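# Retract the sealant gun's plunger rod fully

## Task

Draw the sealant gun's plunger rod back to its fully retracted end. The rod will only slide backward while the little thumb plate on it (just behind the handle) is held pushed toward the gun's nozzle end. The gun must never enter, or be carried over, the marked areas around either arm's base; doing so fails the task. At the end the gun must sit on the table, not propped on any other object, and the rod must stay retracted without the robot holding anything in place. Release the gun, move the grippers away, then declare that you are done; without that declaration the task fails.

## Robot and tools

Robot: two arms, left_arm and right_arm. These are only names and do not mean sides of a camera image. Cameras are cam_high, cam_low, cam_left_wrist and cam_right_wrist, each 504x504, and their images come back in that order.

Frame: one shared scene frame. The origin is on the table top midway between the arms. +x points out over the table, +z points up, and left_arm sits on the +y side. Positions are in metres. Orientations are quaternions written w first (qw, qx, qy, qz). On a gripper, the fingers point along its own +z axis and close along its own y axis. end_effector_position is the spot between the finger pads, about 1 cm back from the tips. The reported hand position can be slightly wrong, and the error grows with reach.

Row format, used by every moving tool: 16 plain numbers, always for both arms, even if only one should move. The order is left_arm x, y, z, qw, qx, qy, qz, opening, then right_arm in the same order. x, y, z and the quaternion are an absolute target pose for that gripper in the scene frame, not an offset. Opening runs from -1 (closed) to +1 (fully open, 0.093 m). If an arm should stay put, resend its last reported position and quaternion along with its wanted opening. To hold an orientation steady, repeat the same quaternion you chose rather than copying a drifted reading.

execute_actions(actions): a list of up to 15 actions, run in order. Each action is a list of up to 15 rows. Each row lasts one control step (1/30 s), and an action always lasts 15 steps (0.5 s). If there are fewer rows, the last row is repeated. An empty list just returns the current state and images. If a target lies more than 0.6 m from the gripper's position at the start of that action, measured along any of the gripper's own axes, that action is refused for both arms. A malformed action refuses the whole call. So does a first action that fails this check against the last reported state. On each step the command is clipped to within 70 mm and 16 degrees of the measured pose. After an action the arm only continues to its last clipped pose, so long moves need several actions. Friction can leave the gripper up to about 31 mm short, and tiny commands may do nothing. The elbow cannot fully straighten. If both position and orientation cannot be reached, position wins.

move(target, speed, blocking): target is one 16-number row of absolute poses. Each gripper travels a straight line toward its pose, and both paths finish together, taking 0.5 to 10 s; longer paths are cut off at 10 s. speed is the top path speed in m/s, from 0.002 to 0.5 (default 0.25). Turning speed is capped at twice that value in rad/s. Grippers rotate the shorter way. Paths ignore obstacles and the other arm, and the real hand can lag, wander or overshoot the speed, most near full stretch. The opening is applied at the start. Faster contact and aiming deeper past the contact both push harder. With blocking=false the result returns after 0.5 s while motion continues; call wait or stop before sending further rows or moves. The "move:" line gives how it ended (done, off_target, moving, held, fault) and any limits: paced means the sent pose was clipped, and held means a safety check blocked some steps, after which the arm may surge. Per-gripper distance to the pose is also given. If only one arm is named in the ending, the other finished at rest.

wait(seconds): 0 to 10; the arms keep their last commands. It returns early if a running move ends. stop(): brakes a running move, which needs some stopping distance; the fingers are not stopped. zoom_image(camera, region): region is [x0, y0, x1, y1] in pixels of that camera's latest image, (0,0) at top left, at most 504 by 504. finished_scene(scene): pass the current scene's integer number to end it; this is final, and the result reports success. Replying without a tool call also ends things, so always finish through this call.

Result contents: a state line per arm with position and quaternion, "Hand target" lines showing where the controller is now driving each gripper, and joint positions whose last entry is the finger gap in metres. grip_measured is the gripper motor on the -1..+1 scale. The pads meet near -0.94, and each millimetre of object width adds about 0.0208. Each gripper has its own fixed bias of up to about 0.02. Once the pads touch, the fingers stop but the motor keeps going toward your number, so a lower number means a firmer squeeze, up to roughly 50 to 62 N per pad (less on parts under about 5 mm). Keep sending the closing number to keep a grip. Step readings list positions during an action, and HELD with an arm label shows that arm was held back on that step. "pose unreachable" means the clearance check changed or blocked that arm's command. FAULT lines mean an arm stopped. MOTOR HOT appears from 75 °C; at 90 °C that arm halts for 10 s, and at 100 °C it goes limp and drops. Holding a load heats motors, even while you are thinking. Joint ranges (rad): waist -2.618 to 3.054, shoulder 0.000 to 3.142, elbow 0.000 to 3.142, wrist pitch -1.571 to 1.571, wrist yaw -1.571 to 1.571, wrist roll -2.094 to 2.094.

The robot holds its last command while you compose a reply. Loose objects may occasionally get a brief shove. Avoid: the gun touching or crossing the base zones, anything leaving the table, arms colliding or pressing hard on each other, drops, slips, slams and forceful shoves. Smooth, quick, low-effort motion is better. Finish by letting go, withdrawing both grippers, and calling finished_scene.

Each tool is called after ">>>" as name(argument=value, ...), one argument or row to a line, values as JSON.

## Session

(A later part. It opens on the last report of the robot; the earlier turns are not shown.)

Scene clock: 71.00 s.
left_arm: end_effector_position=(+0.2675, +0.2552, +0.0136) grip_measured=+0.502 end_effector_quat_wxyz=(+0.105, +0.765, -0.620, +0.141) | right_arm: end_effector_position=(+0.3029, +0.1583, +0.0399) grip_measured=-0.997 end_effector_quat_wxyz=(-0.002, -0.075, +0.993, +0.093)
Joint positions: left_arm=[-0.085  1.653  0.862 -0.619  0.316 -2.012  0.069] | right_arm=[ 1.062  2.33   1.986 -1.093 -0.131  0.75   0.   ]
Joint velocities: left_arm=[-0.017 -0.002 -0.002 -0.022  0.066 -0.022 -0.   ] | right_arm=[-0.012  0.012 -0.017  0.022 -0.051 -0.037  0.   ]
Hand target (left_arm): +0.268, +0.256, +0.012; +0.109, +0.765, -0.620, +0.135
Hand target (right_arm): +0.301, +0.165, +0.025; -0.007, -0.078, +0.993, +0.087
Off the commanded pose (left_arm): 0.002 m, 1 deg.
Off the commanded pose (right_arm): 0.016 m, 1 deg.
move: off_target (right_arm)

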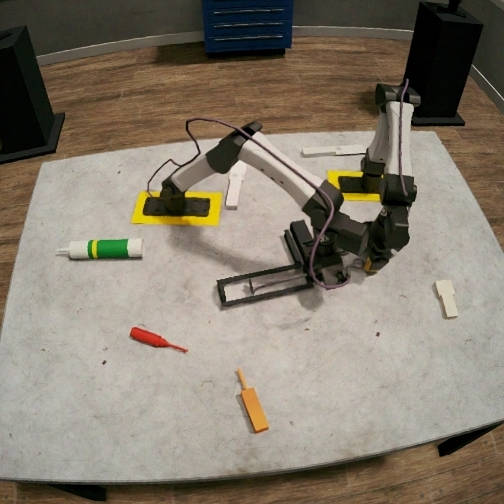

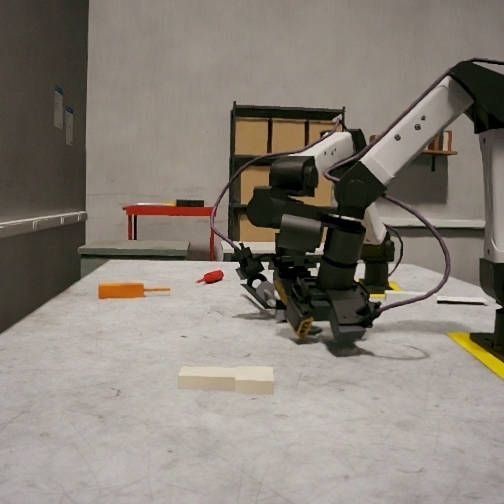

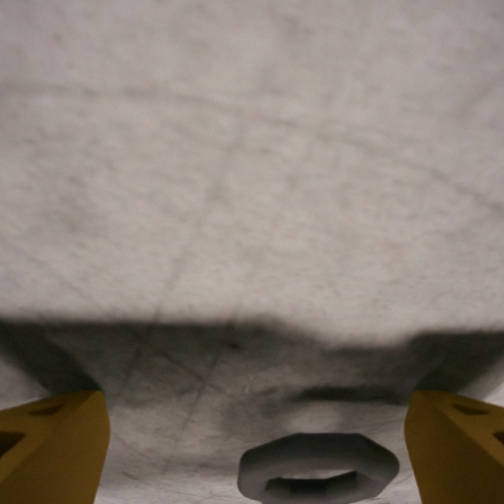

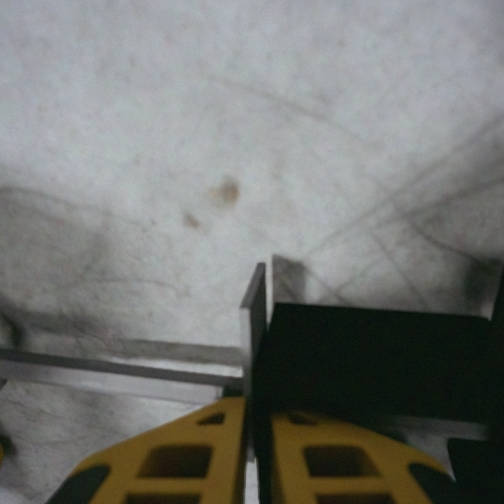

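>>> move(
  target=[0.28,0.254,0.014,-0.116,-0.732,0.659,-0.129,0.5,0.303,0.158,0.038,-0.002,-0.075,0.993,0.093,-1],
  speed=0.03,
)

>>> move(
  target=[0.28,0.254,0.014,-0.116,-0.732,0.659,-0.129,-0.7,0.303,0.158,0.038,-0.002,-0.075,0.993,0.093,-1],
)

>>> move(
  target=[0.272,0.32,0.018,-0.116,-0.732,0.659,-0.129,-0.7,0.303,0.158,0.038,-0.002,-0.075,0.993,0.093,-1],
  speed=0.05,
)

Scene clock: 76.17 s.
left_arm: end_effector_position=(+0.2740, +0.2536, +0.0133) grip_measured=+0.502 end_effector_quat_wxyz=(+0.113, +0.732, -0.660, +0.127) | right_arm: end_effector_position=(+0.3029, +0.1583, +0.0399) grip_measured=-0.997 end_effector_quat_wxyz=(-0.002, -0.075, +0.993, +0.093)
Joint positions: left_arm=[-0.082  1.717  0.939 -0.683  0.325 -1.897  0.069] | right_arm=[ 1.062  2.33   1.986 -1.093 -0.131  0.75   0.   ]
Joint velocities: left_arm=[ 0.007 -0.012 -0.012 -0.007  0.022  0.007 -0.   ] | right_arm=[-0.022 -0.037 -0.002  0.037  0.051 -0.051  0.   ]
Hand target (left_arm): +0.280, +0.254, +0.014; +0.116, +0.732, -0.659, +0.129
Hand target (right_arm): +0.303, +0.158, +0.038; -0.002, -0.075, +0.993, +0.093
Off the commanded pose (left_arm): 0.006 m, 0 deg.
Off the commanded pose (right_arm): 0.002 m, 0 deg.
move: done

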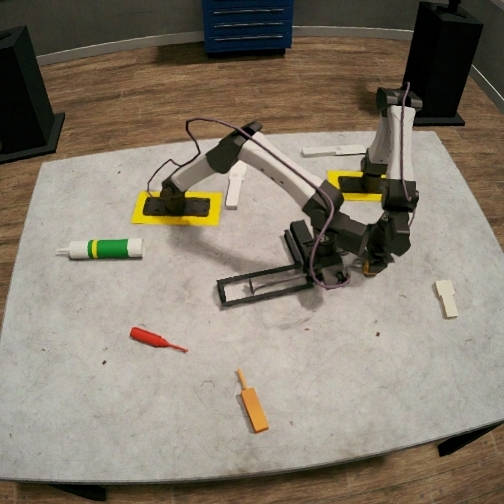

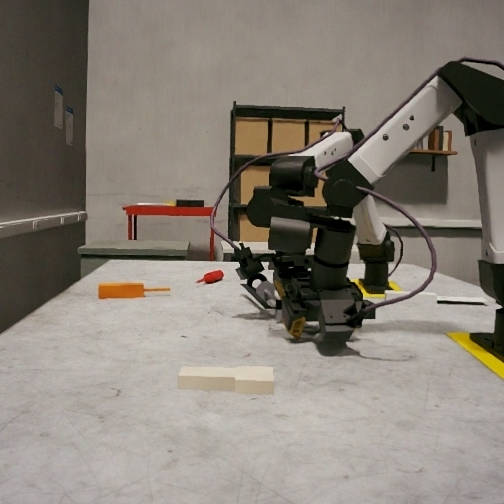

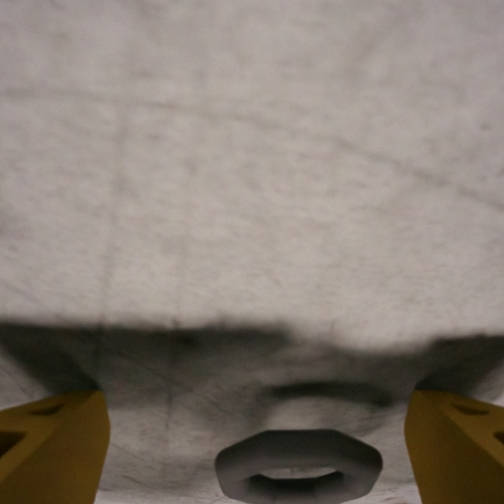

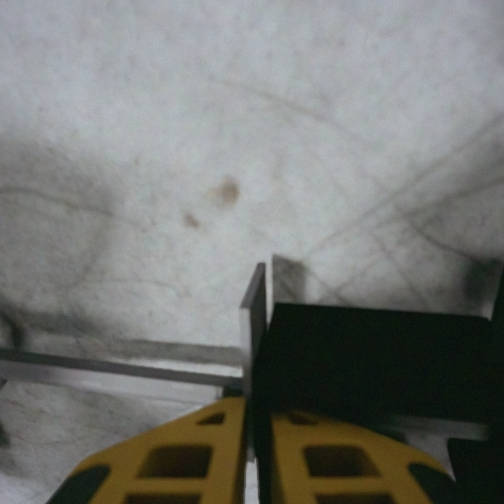

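Scene clock: 76.87 s.
left_arm: end_effector_position=(+0.2769, +0.2544, +0.0133) grip_measured=-0.356 end_effector_quat_wxyz=(+0.108, +0.733, -0.659, +0.130) | right_arm: end_effector_position=(+0.3009, +0.1583, +0.0399) grip_measured=-0.997 end_effector_quat_wxyz=(-0.007, -0.079, +0.992, +0.094)
Joint positions: left_arm=[-0.08   1.717  0.939 -0.672  0.319 -1.9    0.028] | right_arm=[ 1.063  2.33   1.986 -1.098 -0.138  0.744  0.   ]
Joint velocities: left_arm=[-0.017 -0.007 -0.002  0.007  0.066 -0.022 -0.001] | right_arm=[-0.012  0.002 -0.002 -0.022  0.066  0.022  0.   ]
Hand target (left_arm): +0.280, +0.254, +0.014; +0.116, +0.732, -0.659, +0.129
Hand target (right_arm): +0.303, +0.158, +0.038; -0.002, -0.075, +0.993, +0.093
Off the commanded pose (left_arm): 0.003 m, 1 deg.
Off the commanded pose (right_arm): 0.003 m, 1 deg.
move: done

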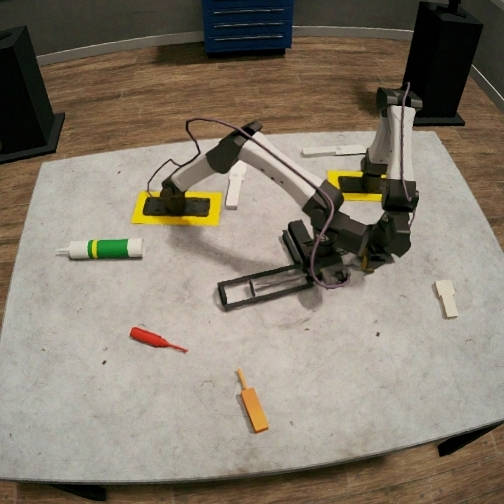

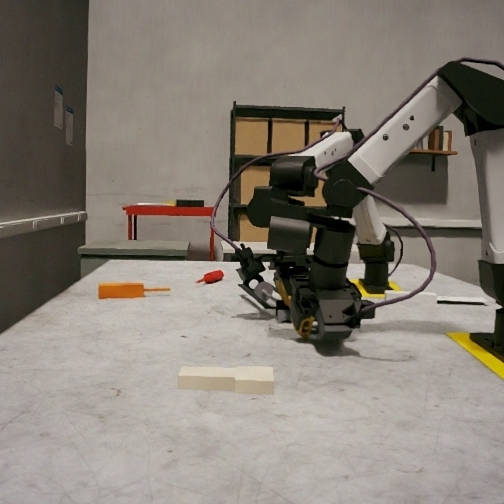

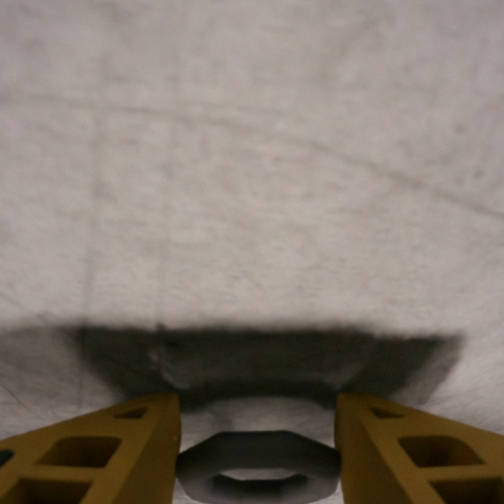

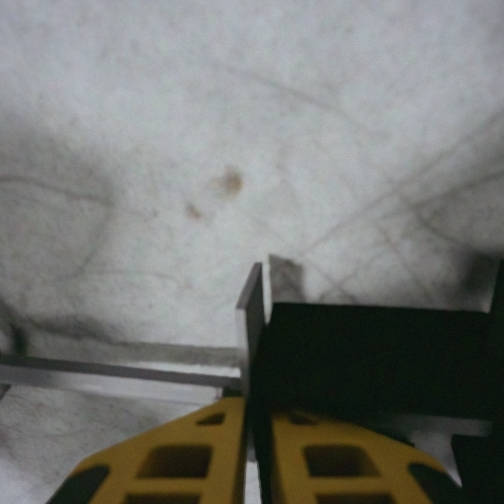

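Scene clock: 78.50 s.
left_arm: end_effector_position=(+0.2773, +0.3102, +0.0147) grip_measured=-0.356 end_effector_quat_wxyz=(+0.118, +0.724, -0.665, +0.143) | right_arm: end_effector_position=(+0.3049, +0.1697, +0.0423) grip_measured=-0.997 end_effector_quat_wxyz=(+0.001, -0.082, +0.989, +0.119)
Joint positions: left_arm=[ 0.136  1.717  0.939 -0.745  0.37  -1.651  0.028] | right_arm=[ 1.063  2.33   1.986 -1.05  -0.162  0.744  0.   ]
Joint velocities: left_arm=[ 0.002  0.012 -0.007 -0.007  0.037 -0.139 -0.001] | right_arm=[-0.007 -0.002 -0.007  0.051 -0.007 -0.037  0.   ]
Hand target (left_arm): +0.273, +0.319, +0.018; +0.116, +0.732, -0.659, +0.129
Hand target (right_arm): +0.303, +0.158, +0.038; -0.002, -0.075, +0.993, +0.093
Off the commanded pose (left_arm): 0.012 m, 2 deg.
Off the commanded pose (right_arm): 0.013 m, 3 deg.
move: off_target (left_arm, right_arm)

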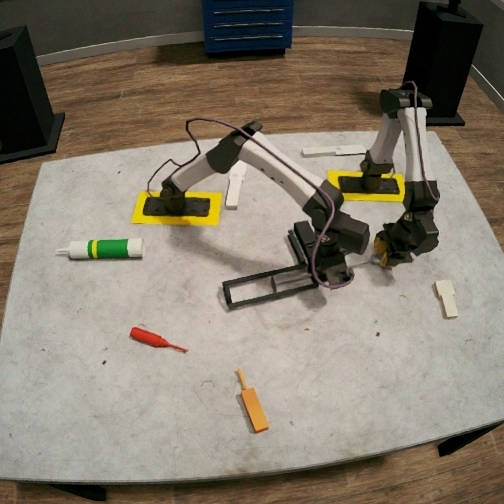

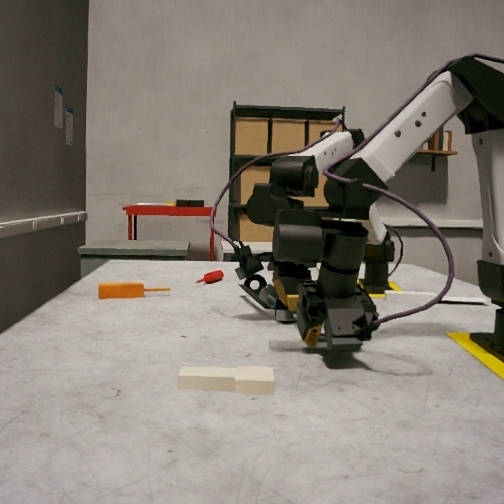

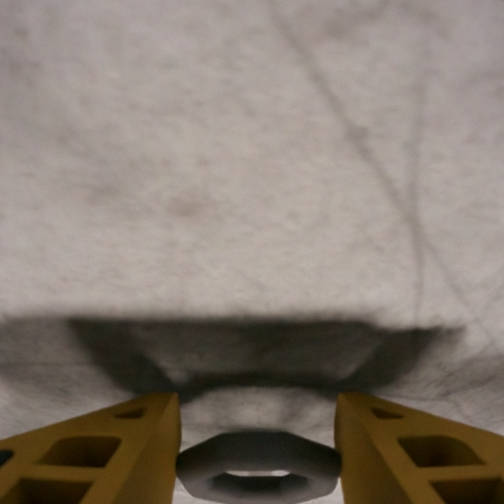

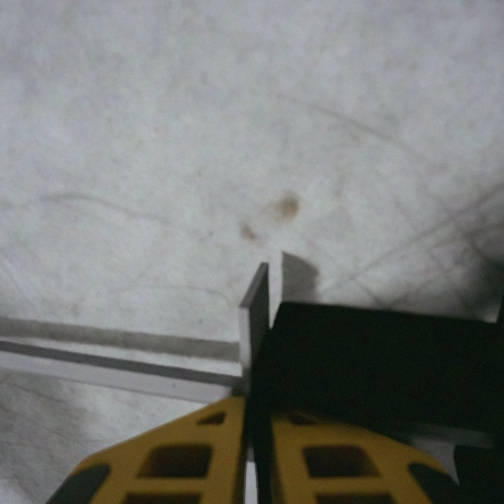

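>>> move(
  target=[0.27,0.40,0.018,-0.116,-0.732,0.659,-0.129,-0.7,0.303,0.15,0.04,-0.002,-0.075,0.993,0.093,-1],
  speed=0.06,
)

>>> zoom_image(
  camera="cam_high",
  region=[210, 220, 430, 330],
)

Scene clock: 84.03 s.
left_arm: end_effector_position=(+0.2682, +0.3843, +0.0175) grip_measured=-0.356 end_effector_quat_wxyz=(+0.130, +0.722, -0.663, +0.149) | right_arm: end_effector_position=(+0.3055, +0.1754, +0.0456) grip_measured=-0.997 end_effector_quat_wxyz=(+0.004, -0.084, +0.987, +0.136)
Joint positions: left_arm=[ 0.417  1.761  0.997 -0.884  0.391 -1.347  0.028] | right_arm=[ 1.063  2.321  1.976 -1.021 -0.181  0.744  0.   ]
Joint velocities: left_arm=[ 0.012 -0.007  0.022 -0.007  0.081 -0.066 -0.001] | right_arm=[-0.007 -0.007  0.002 -0.051  0.022  0.007  0.   ]
Hand target (left_arm): +0.271, +0.399, +0.018; +0.116, +0.732, -0.659, +0.129
Hand target (right_arm): +0.304, +0.151, +0.040; -0.002, -0.076, +0.993, +0.093
Off the commanded pose (left_arm): 0.016 m, 3 deg.
Off the commanded pose (right_arm): 0.026 m, 5 deg.
move: off_target (left_arm, right_arm)

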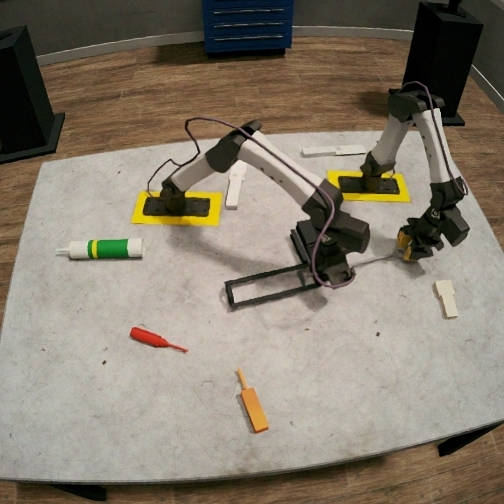

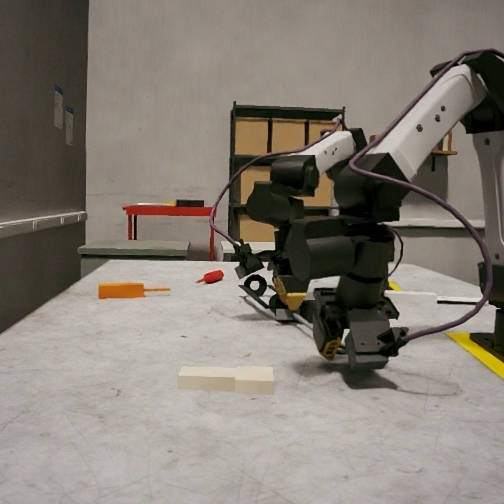

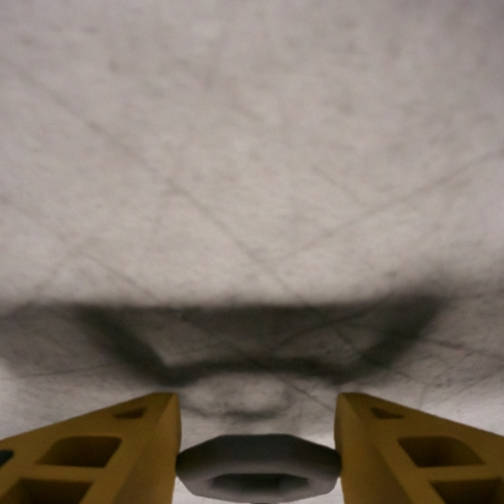

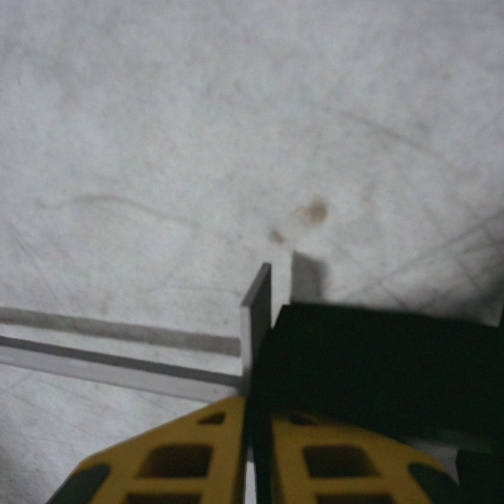

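Region (210, 220, 430, 330) of cam_high's 504x504 image, scaled by 2.291, with more detail than that image has.

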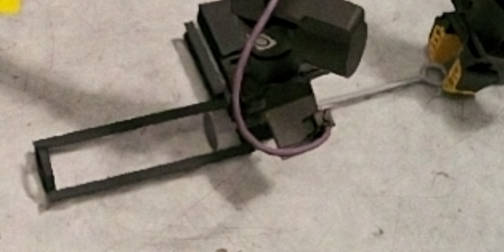

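>>> move(
  target=[0.263,0.445,0.018,-0.116,-0.732,0.659,-0.129,-0.7,0.303,0.145,0.036,-0.002,-0.075,0.993,0.093,-1],
  speed=0.04,
)

>>> zoom_image(
  camera="cam_high",
  region=[210, 220, 430, 330],
)

Scene clock: 88.10 s.
left_arm: end_effector_position=(+0.2610, +0.4215, +0.0185) grip_measured=-0.356 end_effector_quat_wxyz=(+0.140, +0.721, -0.660, +0.156) | right_arm: end_effector_position=(+0.3045, +0.1785, +0.0463) grip_measured=-0.997 end_effector_quat_wxyz=(+0.006, -0.086, +0.985, +0.150)
Joint positions: left_arm=[ 0.56   1.811  1.053 -0.962  0.398 -1.192  0.028] | right_arm=[ 1.063  2.305  1.944 -0.982 -0.197  0.742  0.   ]
Joint velocities: left_arm=[ 0.017 -0.012 -0.007 -0.066 -0.007 -0.007 -0.002] | right_arm=[-0.002  0.002 -0.017  0.022 -0.022 -0.037  0.   ]
Hand target (left_arm): +0.263, +0.444, +0.019; +0.116, +0.732, -0.658, +0.129
Hand target (right_arm): +0.304, +0.147, +0.036; -0.003, -0.076, +0.993, +0.094
Off the commanded pose (left_arm): 0.024 m, 4 deg.
Off the commanded pose (right_arm): 0.035 m, 7 deg.
move: off_target (left_arm, right_arm)

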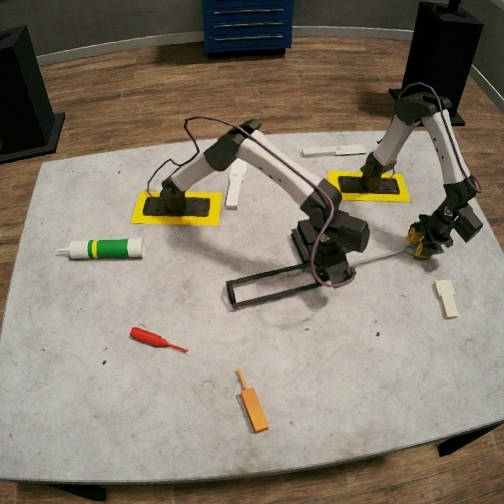

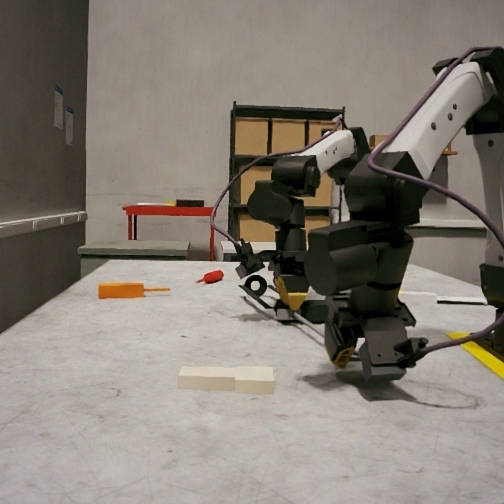

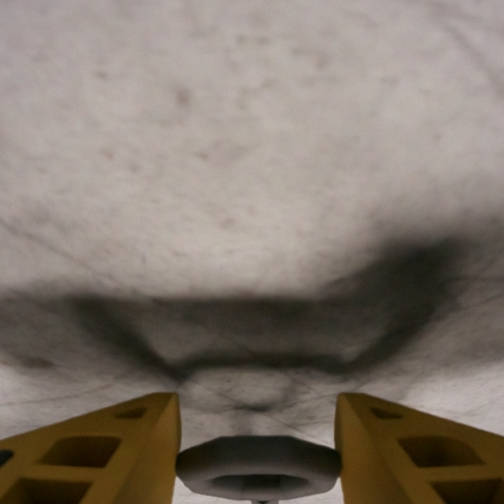

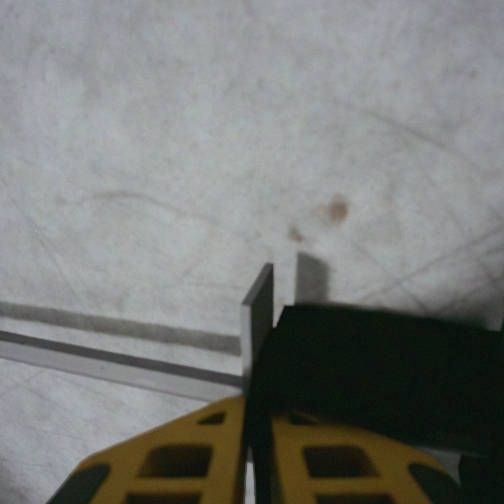

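Region (210, 220, 430, 330) of cam_high's 504x504 image, scaled by 2.291, with more detail than that image has.

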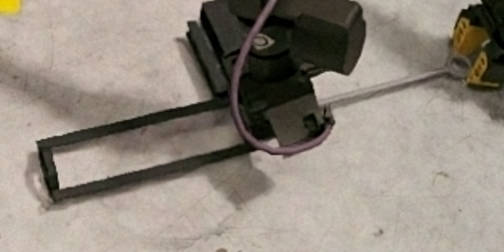

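>>> move(
  target=[0.255,0.46,0.018,-0.116,-0.732,0.659,-0.129,-0.7,0.304,0.16,0.028,-0.002,-0.075,0.993,0.093,-1],
  speed=0.04,
)

>>> zoom_image(
  camera="cam_low",
  region=[220, 260, 330, 340],
)

Scene clock: 91.77 s.
left_arm: end_effector_position=(+0.2537, +0.4322, +0.0205) grip_measured=-0.356 end_effector_quat_wxyz=(+0.145, +0.721, -0.656, +0.167) | right_arm: end_effector_position=(+0.2991, +0.1894, +0.0478) grip_measured=-0.997 end_effector_quat_wxyz=(+0.006, -0.093, +0.982, +0.161)
Joint positions: left_arm=[ 0.617  1.811  1.053 -0.988  0.413 -1.134  0.028] | right_arm=[ 1.08   2.311  1.955 -0.966 -0.211  0.749  0.   ]
Joint velocities: left_arm=[ 0.017 -0.012 -0.007  0.022  0.007  0.037  0.   ] | right_arm=[ 0.007 -0.022  0.002 -0.022  0.022 -0.051  0.   ]
Hand target (left_arm): +0.255, +0.459, +0.019; +0.116, +0.733, -0.658, +0.130
Hand target (right_arm): +0.304, +0.161, +0.029; -0.001, -0.077, +0.992, +0.096
Off the commanded pose (left_arm): 0.028 m, 6 deg.
Off the commanded pose (right_arm): 0.036 m, 8 deg.
move: off_target (left_arm, right_arm)

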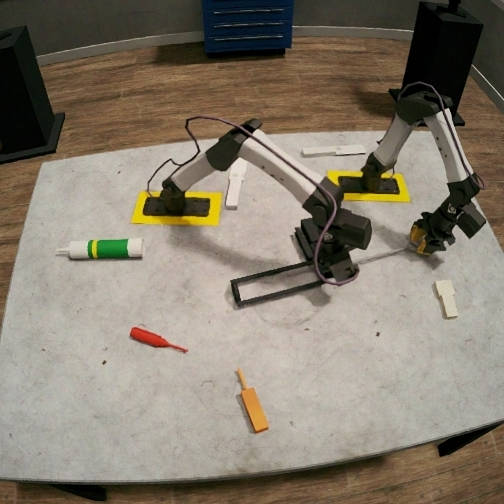

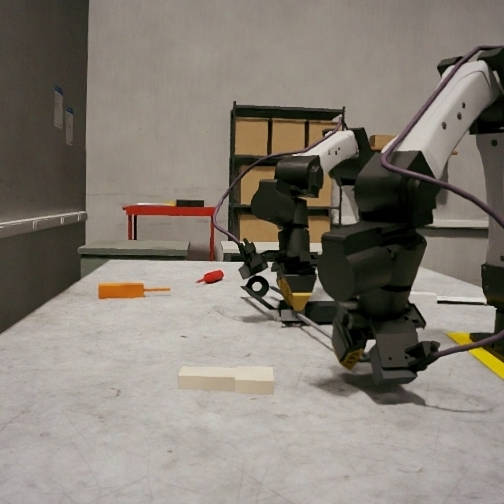

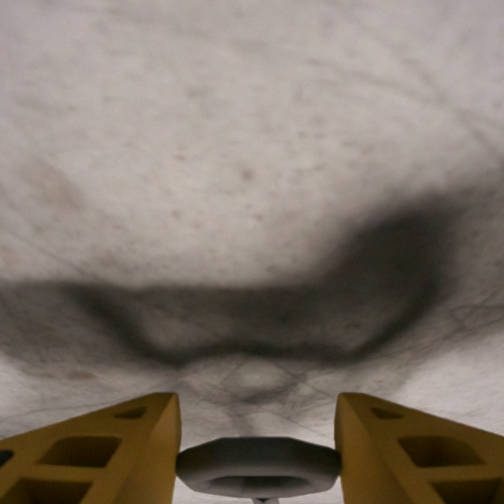

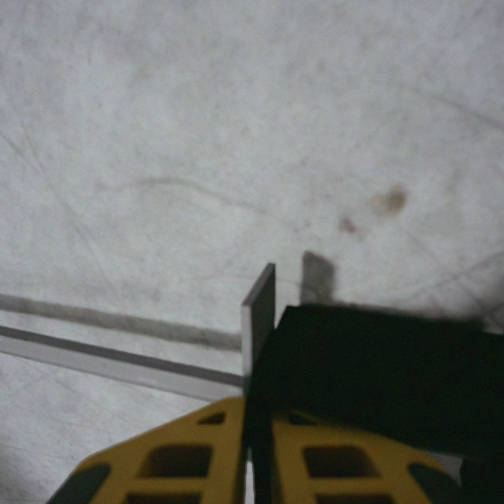

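Region (220, 260, 330, 340) of cam_low's 504x504 image, scaled by 4.582, with more detail than that image has; it fills the top 367 rows of this view, and the rest is white.

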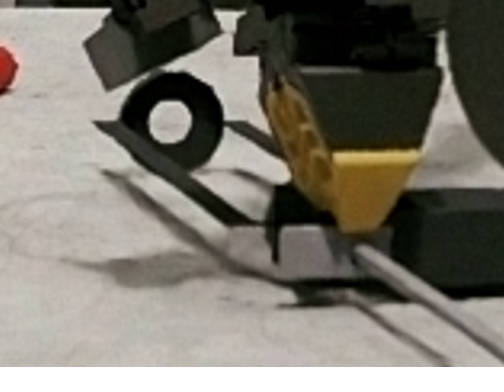

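The rod has reached its stop. I'll relax the tension, then release the thumb plate before the ring.

>>> move(
  target=[0.254,0.432,0.016,-0.145,-0.721,0.656,-0.167,-0.7,0.299,0.189,0.042,0.006,-0.093,0.982,0.161,-1],
  speed=0.04,
)

>>> move(
  target=[0.254,0.432,0.016,-0.145,-0.721,0.656,-0.167,-0.7,0.299,0.189,0.042,0.006,-0.093,0.982,0.161,-0.3],
)

>>> move(
  target=[0.254,0.432,0.016,-0.145,-0.721,0.656,-0.167,0.5,0.299,0.17,0.09,0.006,-0.093,0.982,0.161,-0.3],
  speed=0.06,
)

>>> move(
  target=[0.25,0.46,0.15,-0.145,-0.721,0.656,-0.167,0.5,0.28,0.0,0.2,0.006,-0.093,0.982,0.161,-0.3],
)

>>> zoom_image(
  camera="cam_high",
  region=[210, 200, 450, 330],
)

Scene clock: 96.27 s.
left_arm: end_effector_position=(+0.2575, +0.4335, +0.0201) grip_measured=-0.356 end_effector_quat_wxyz=(+0.137, +0.718, -0.660, +0.172) | right_arm: end_effector_position=(+0.2999, +0.1921, +0.0486) grip_measured=-0.997 end_effector_quat_wxyz=(+0.008, -0.094, +0.981, +0.167)
Joint positions: left_arm=[ 0.616  1.811  1.053 -0.97   0.417 -1.128  0.028] | right_arm=[ 1.081  2.311  1.955 -0.955 -0.215  0.75   0.   ]
Joint velocities: left_arm=[ 0.012 -0.002 -0.002 -0.007 -0.007 -0.037  0.001] | right_arm=[-0.007  0.012  0.002 -0.037 -0.037 -0.095  0.   ]
Hand target (left_arm): +0.254, +0.432, +0.016; +0.145, +0.721, -0.656, +0.167
Hand target (right_arm): +0.299, +0.189, +0.042; +0.006, -0.093, +0.983, +0.161
Off the commanded pose (left_arm): 0.006 m, 1 deg.
Off the commanded pose (right_arm): 0.007 m, 1 deg.
move: done

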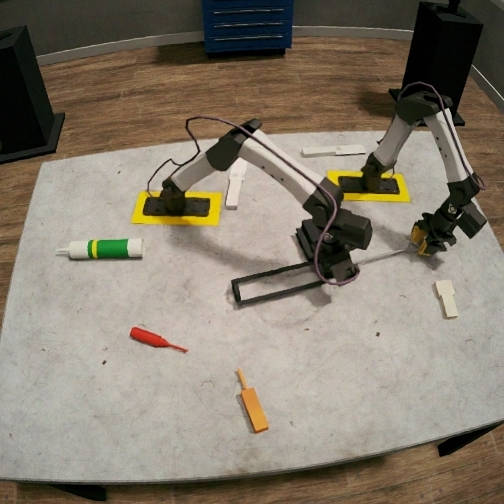

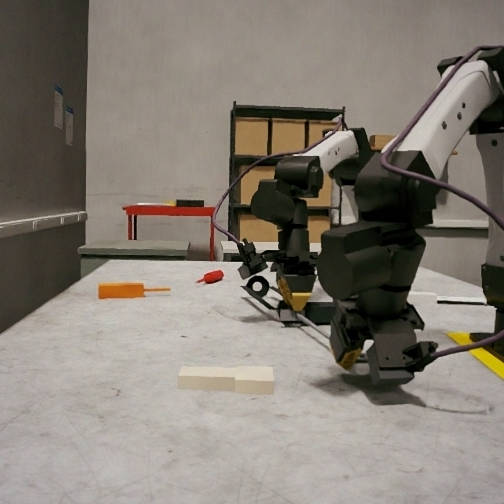

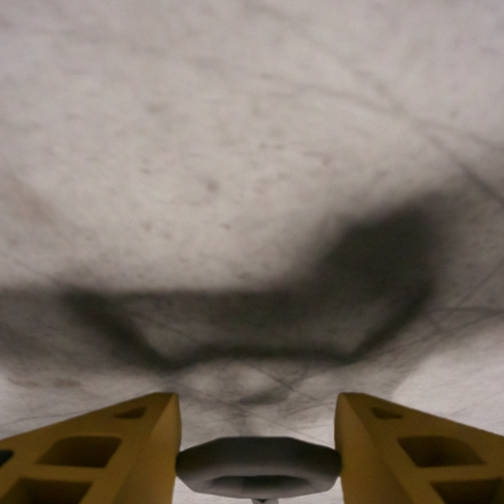

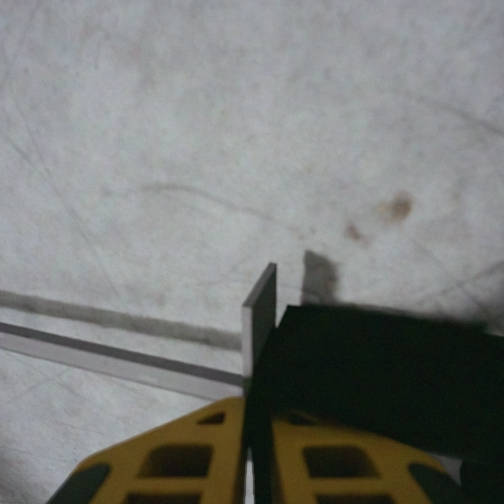

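Scene clock: 96.97 s.
left_arm: end_effector_position=(+0.2594, +0.4343, +0.0197) grip_measured=-0.356 end_effector_quat_wxyz=(+0.132, +0.717, -0.662, +0.174) | right_arm: end_effector_position=(+0.2997, +0.1949, +0.0496) grip_measured=-0.303 end_effector_quat_wxyz=(+0.007, -0.095, +0.980, +0.174)
Joint positions: left_arm=[ 0.616  1.811  1.053 -0.961  0.417 -1.126  0.028] | right_arm=[ 1.081  2.311  1.955 -0.945 -0.226  0.75   0.031]
Joint velocities: left_arm=[-0.017 -0.017  0.002  0.022 -0.007 -0.037  0.001] | right_arm=[-0.012 -0.012  0.002 -0.022 -0.037 -0.007 -0.   ]
Hand target (left_arm): +0.254, +0.432, +0.016; +0.145, +0.721, -0.656, +0.167
Hand target (right_arm): +0.299, +0.189, +0.042; +0.006, -0.093, +0.983, +0.161
Off the commanded pose (left_arm): 0.007 m, 2 deg.
Off the commanded pose (right_arm): 0.010 m, 2 deg.
move: done

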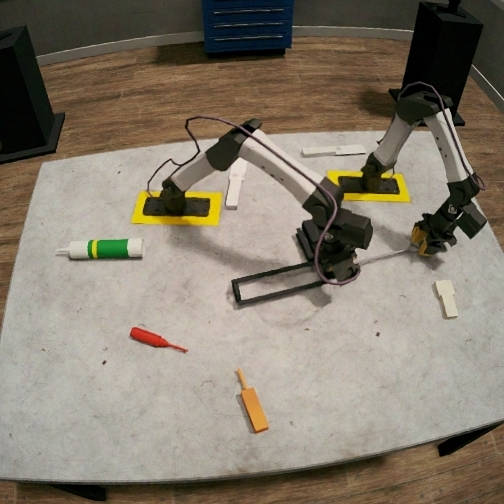

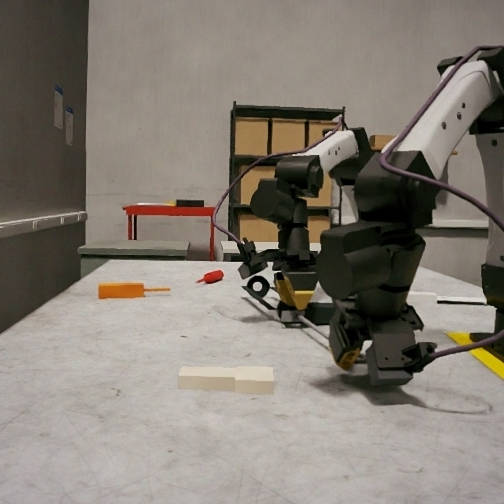

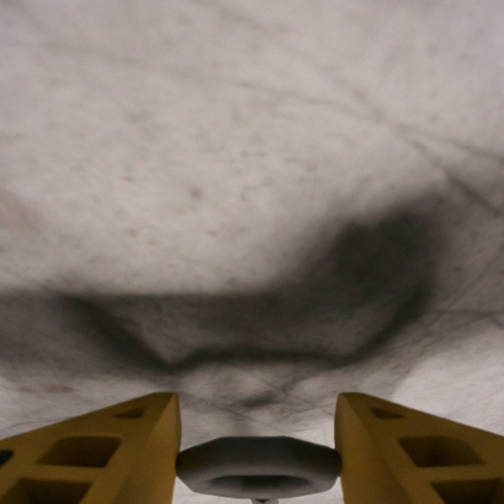

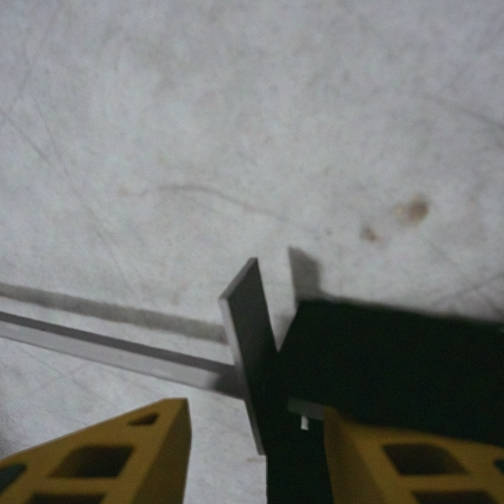

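Scene clock: 98.13 s.
left_arm: end_effector_position=(+0.2594, +0.4343, +0.0197) grip_measured=+0.498 end_effector_quat_wxyz=(+0.133, +0.718, -0.661, +0.173) | right_arm: end_effector_position=(+0.2941, +0.1740, +0.0800) grip_measured=-0.302 end_effector_quat_wxyz=(-0.002, -0.095, +0.982, +0.161)
Joint positions: left_arm=[ 0.616  1.811  1.053 -0.96   0.417 -1.13   0.069] | right_arm=[ 1.063  2.242  1.968 -1.063 -0.227  0.729  0.031]
Joint velocities: left_arm=[-0.002 -0.007 -0.002 -0.066 -0.037  0.022 -0.001] | right_arm=[-0.007  0.007 -0.002 -0.007  0.081 -0.022 -0.001]
Hand target (left_arm): +0.254, +0.432, +0.016; +0.145, +0.721, -0.656, +0.167
Hand target (right_arm): +0.299, +0.170, +0.090; +0.006, -0.093, +0.983, +0.161
Off the commanded pose (left_arm): 0.007 m, 2 deg.
Off the commanded pose (right_arm): 0.012 m, 1 deg.
move: off_target (right_arm)

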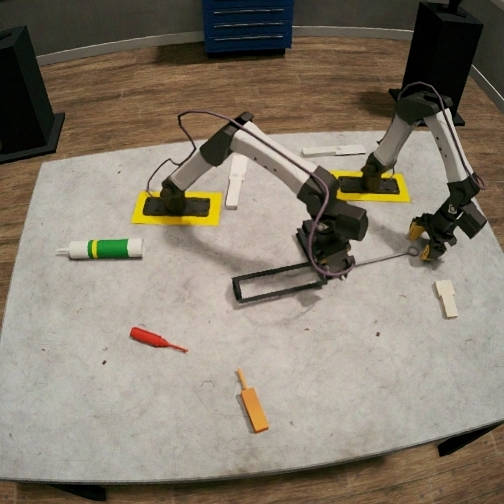

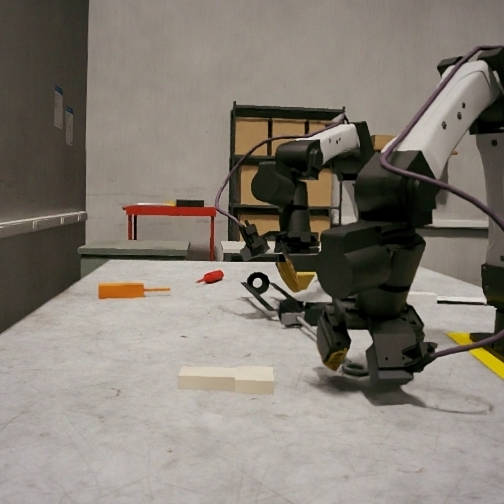

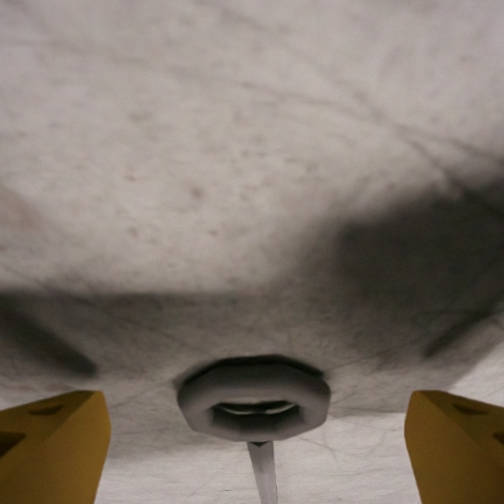

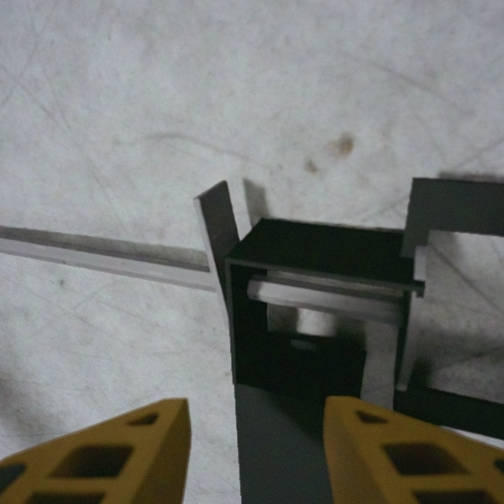

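Scene clock: 99.67 s.
left_arm: end_effector_position=(+0.2497, +0.4549, +0.1452) grip_measured=+0.498 end_effector_quat_wxyz=(+0.153, +0.721, -0.654, +0.170) | right_arm: end_effector_position=(+0.2891, +0.0020, +0.2012) grip_measured=-0.302 end_effector_quat_wxyz=(+0.020, -0.093, +0.983, +0.159)
Joint positions: left_arm=[ 0.695  1.737  1.474 -1.531  0.407 -1.048  0.069] | right_arm=[ 0.759  1.752  1.754 -1.381 -0.261  0.426  0.031]
Joint velocities: left_arm=[-0.002 -0.012 -0.007 -0.037  0.051 -0.022  0.002] | right_arm=[ 0.002 -0.002 -0.012 -0.022 -0.022  0.066  0.001]
Hand target (left_arm): +0.250, +0.460, +0.150; +0.145, +0.721, -0.656, +0.167
Hand target (right_arm): +0.284, -0.002, +0.200; +0.009, -0.093, +0.983, +0.158
Off the commanded pose (left_arm): 0.007 m, 1 deg.
Off the commanded pose (right_arm): 0.009 m, 2 deg.
move: done

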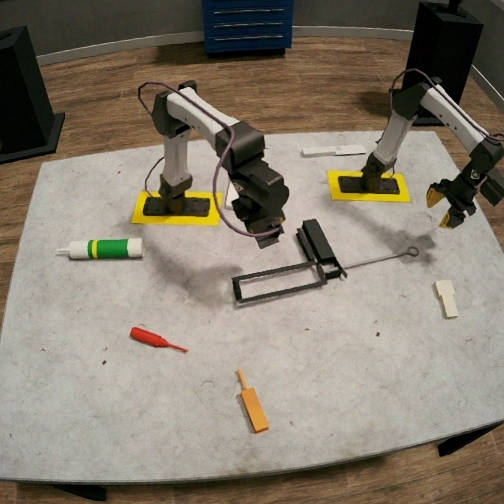

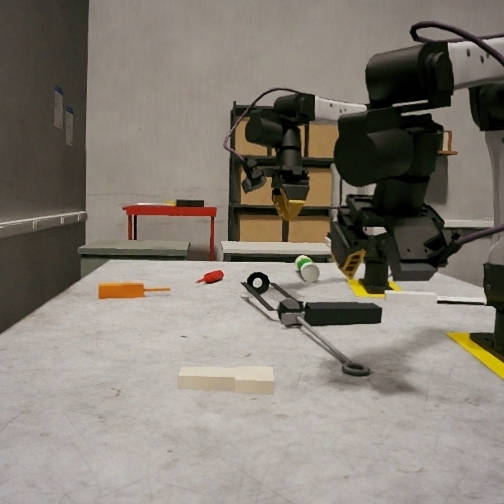

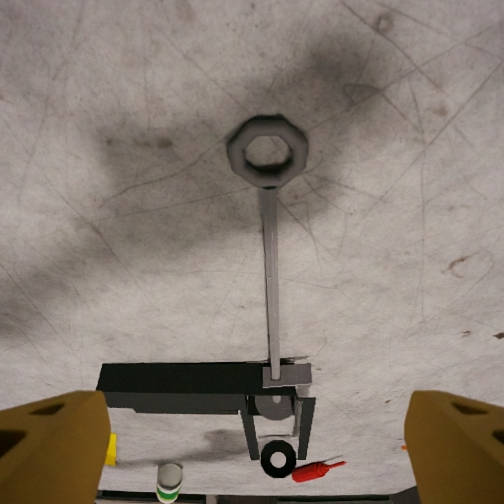

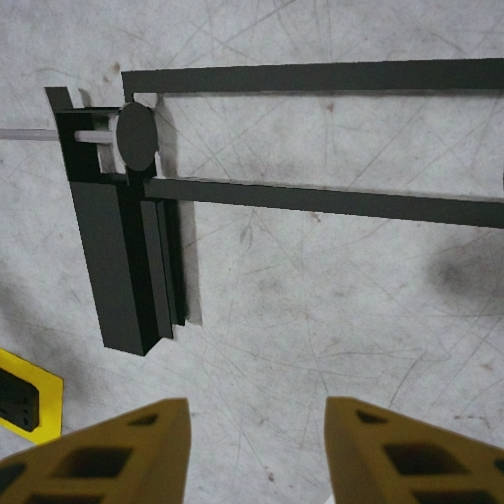

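Region (210, 200, 450, 330) of cam_high's 504x504 image, scaled by 2.100, with more detail than that image has; it fills the top 273 rows of this view, and the rest is white.

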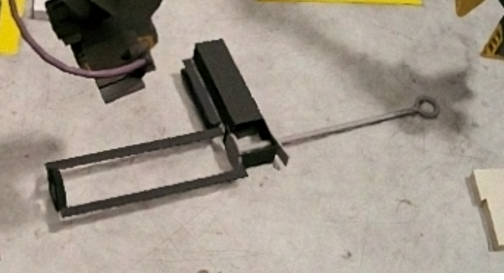

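Scene 1 is done: the rod is fully back and both arms are clear.

>>> finished_scene(
  scene=1,
)

The scene is finished: the task was done.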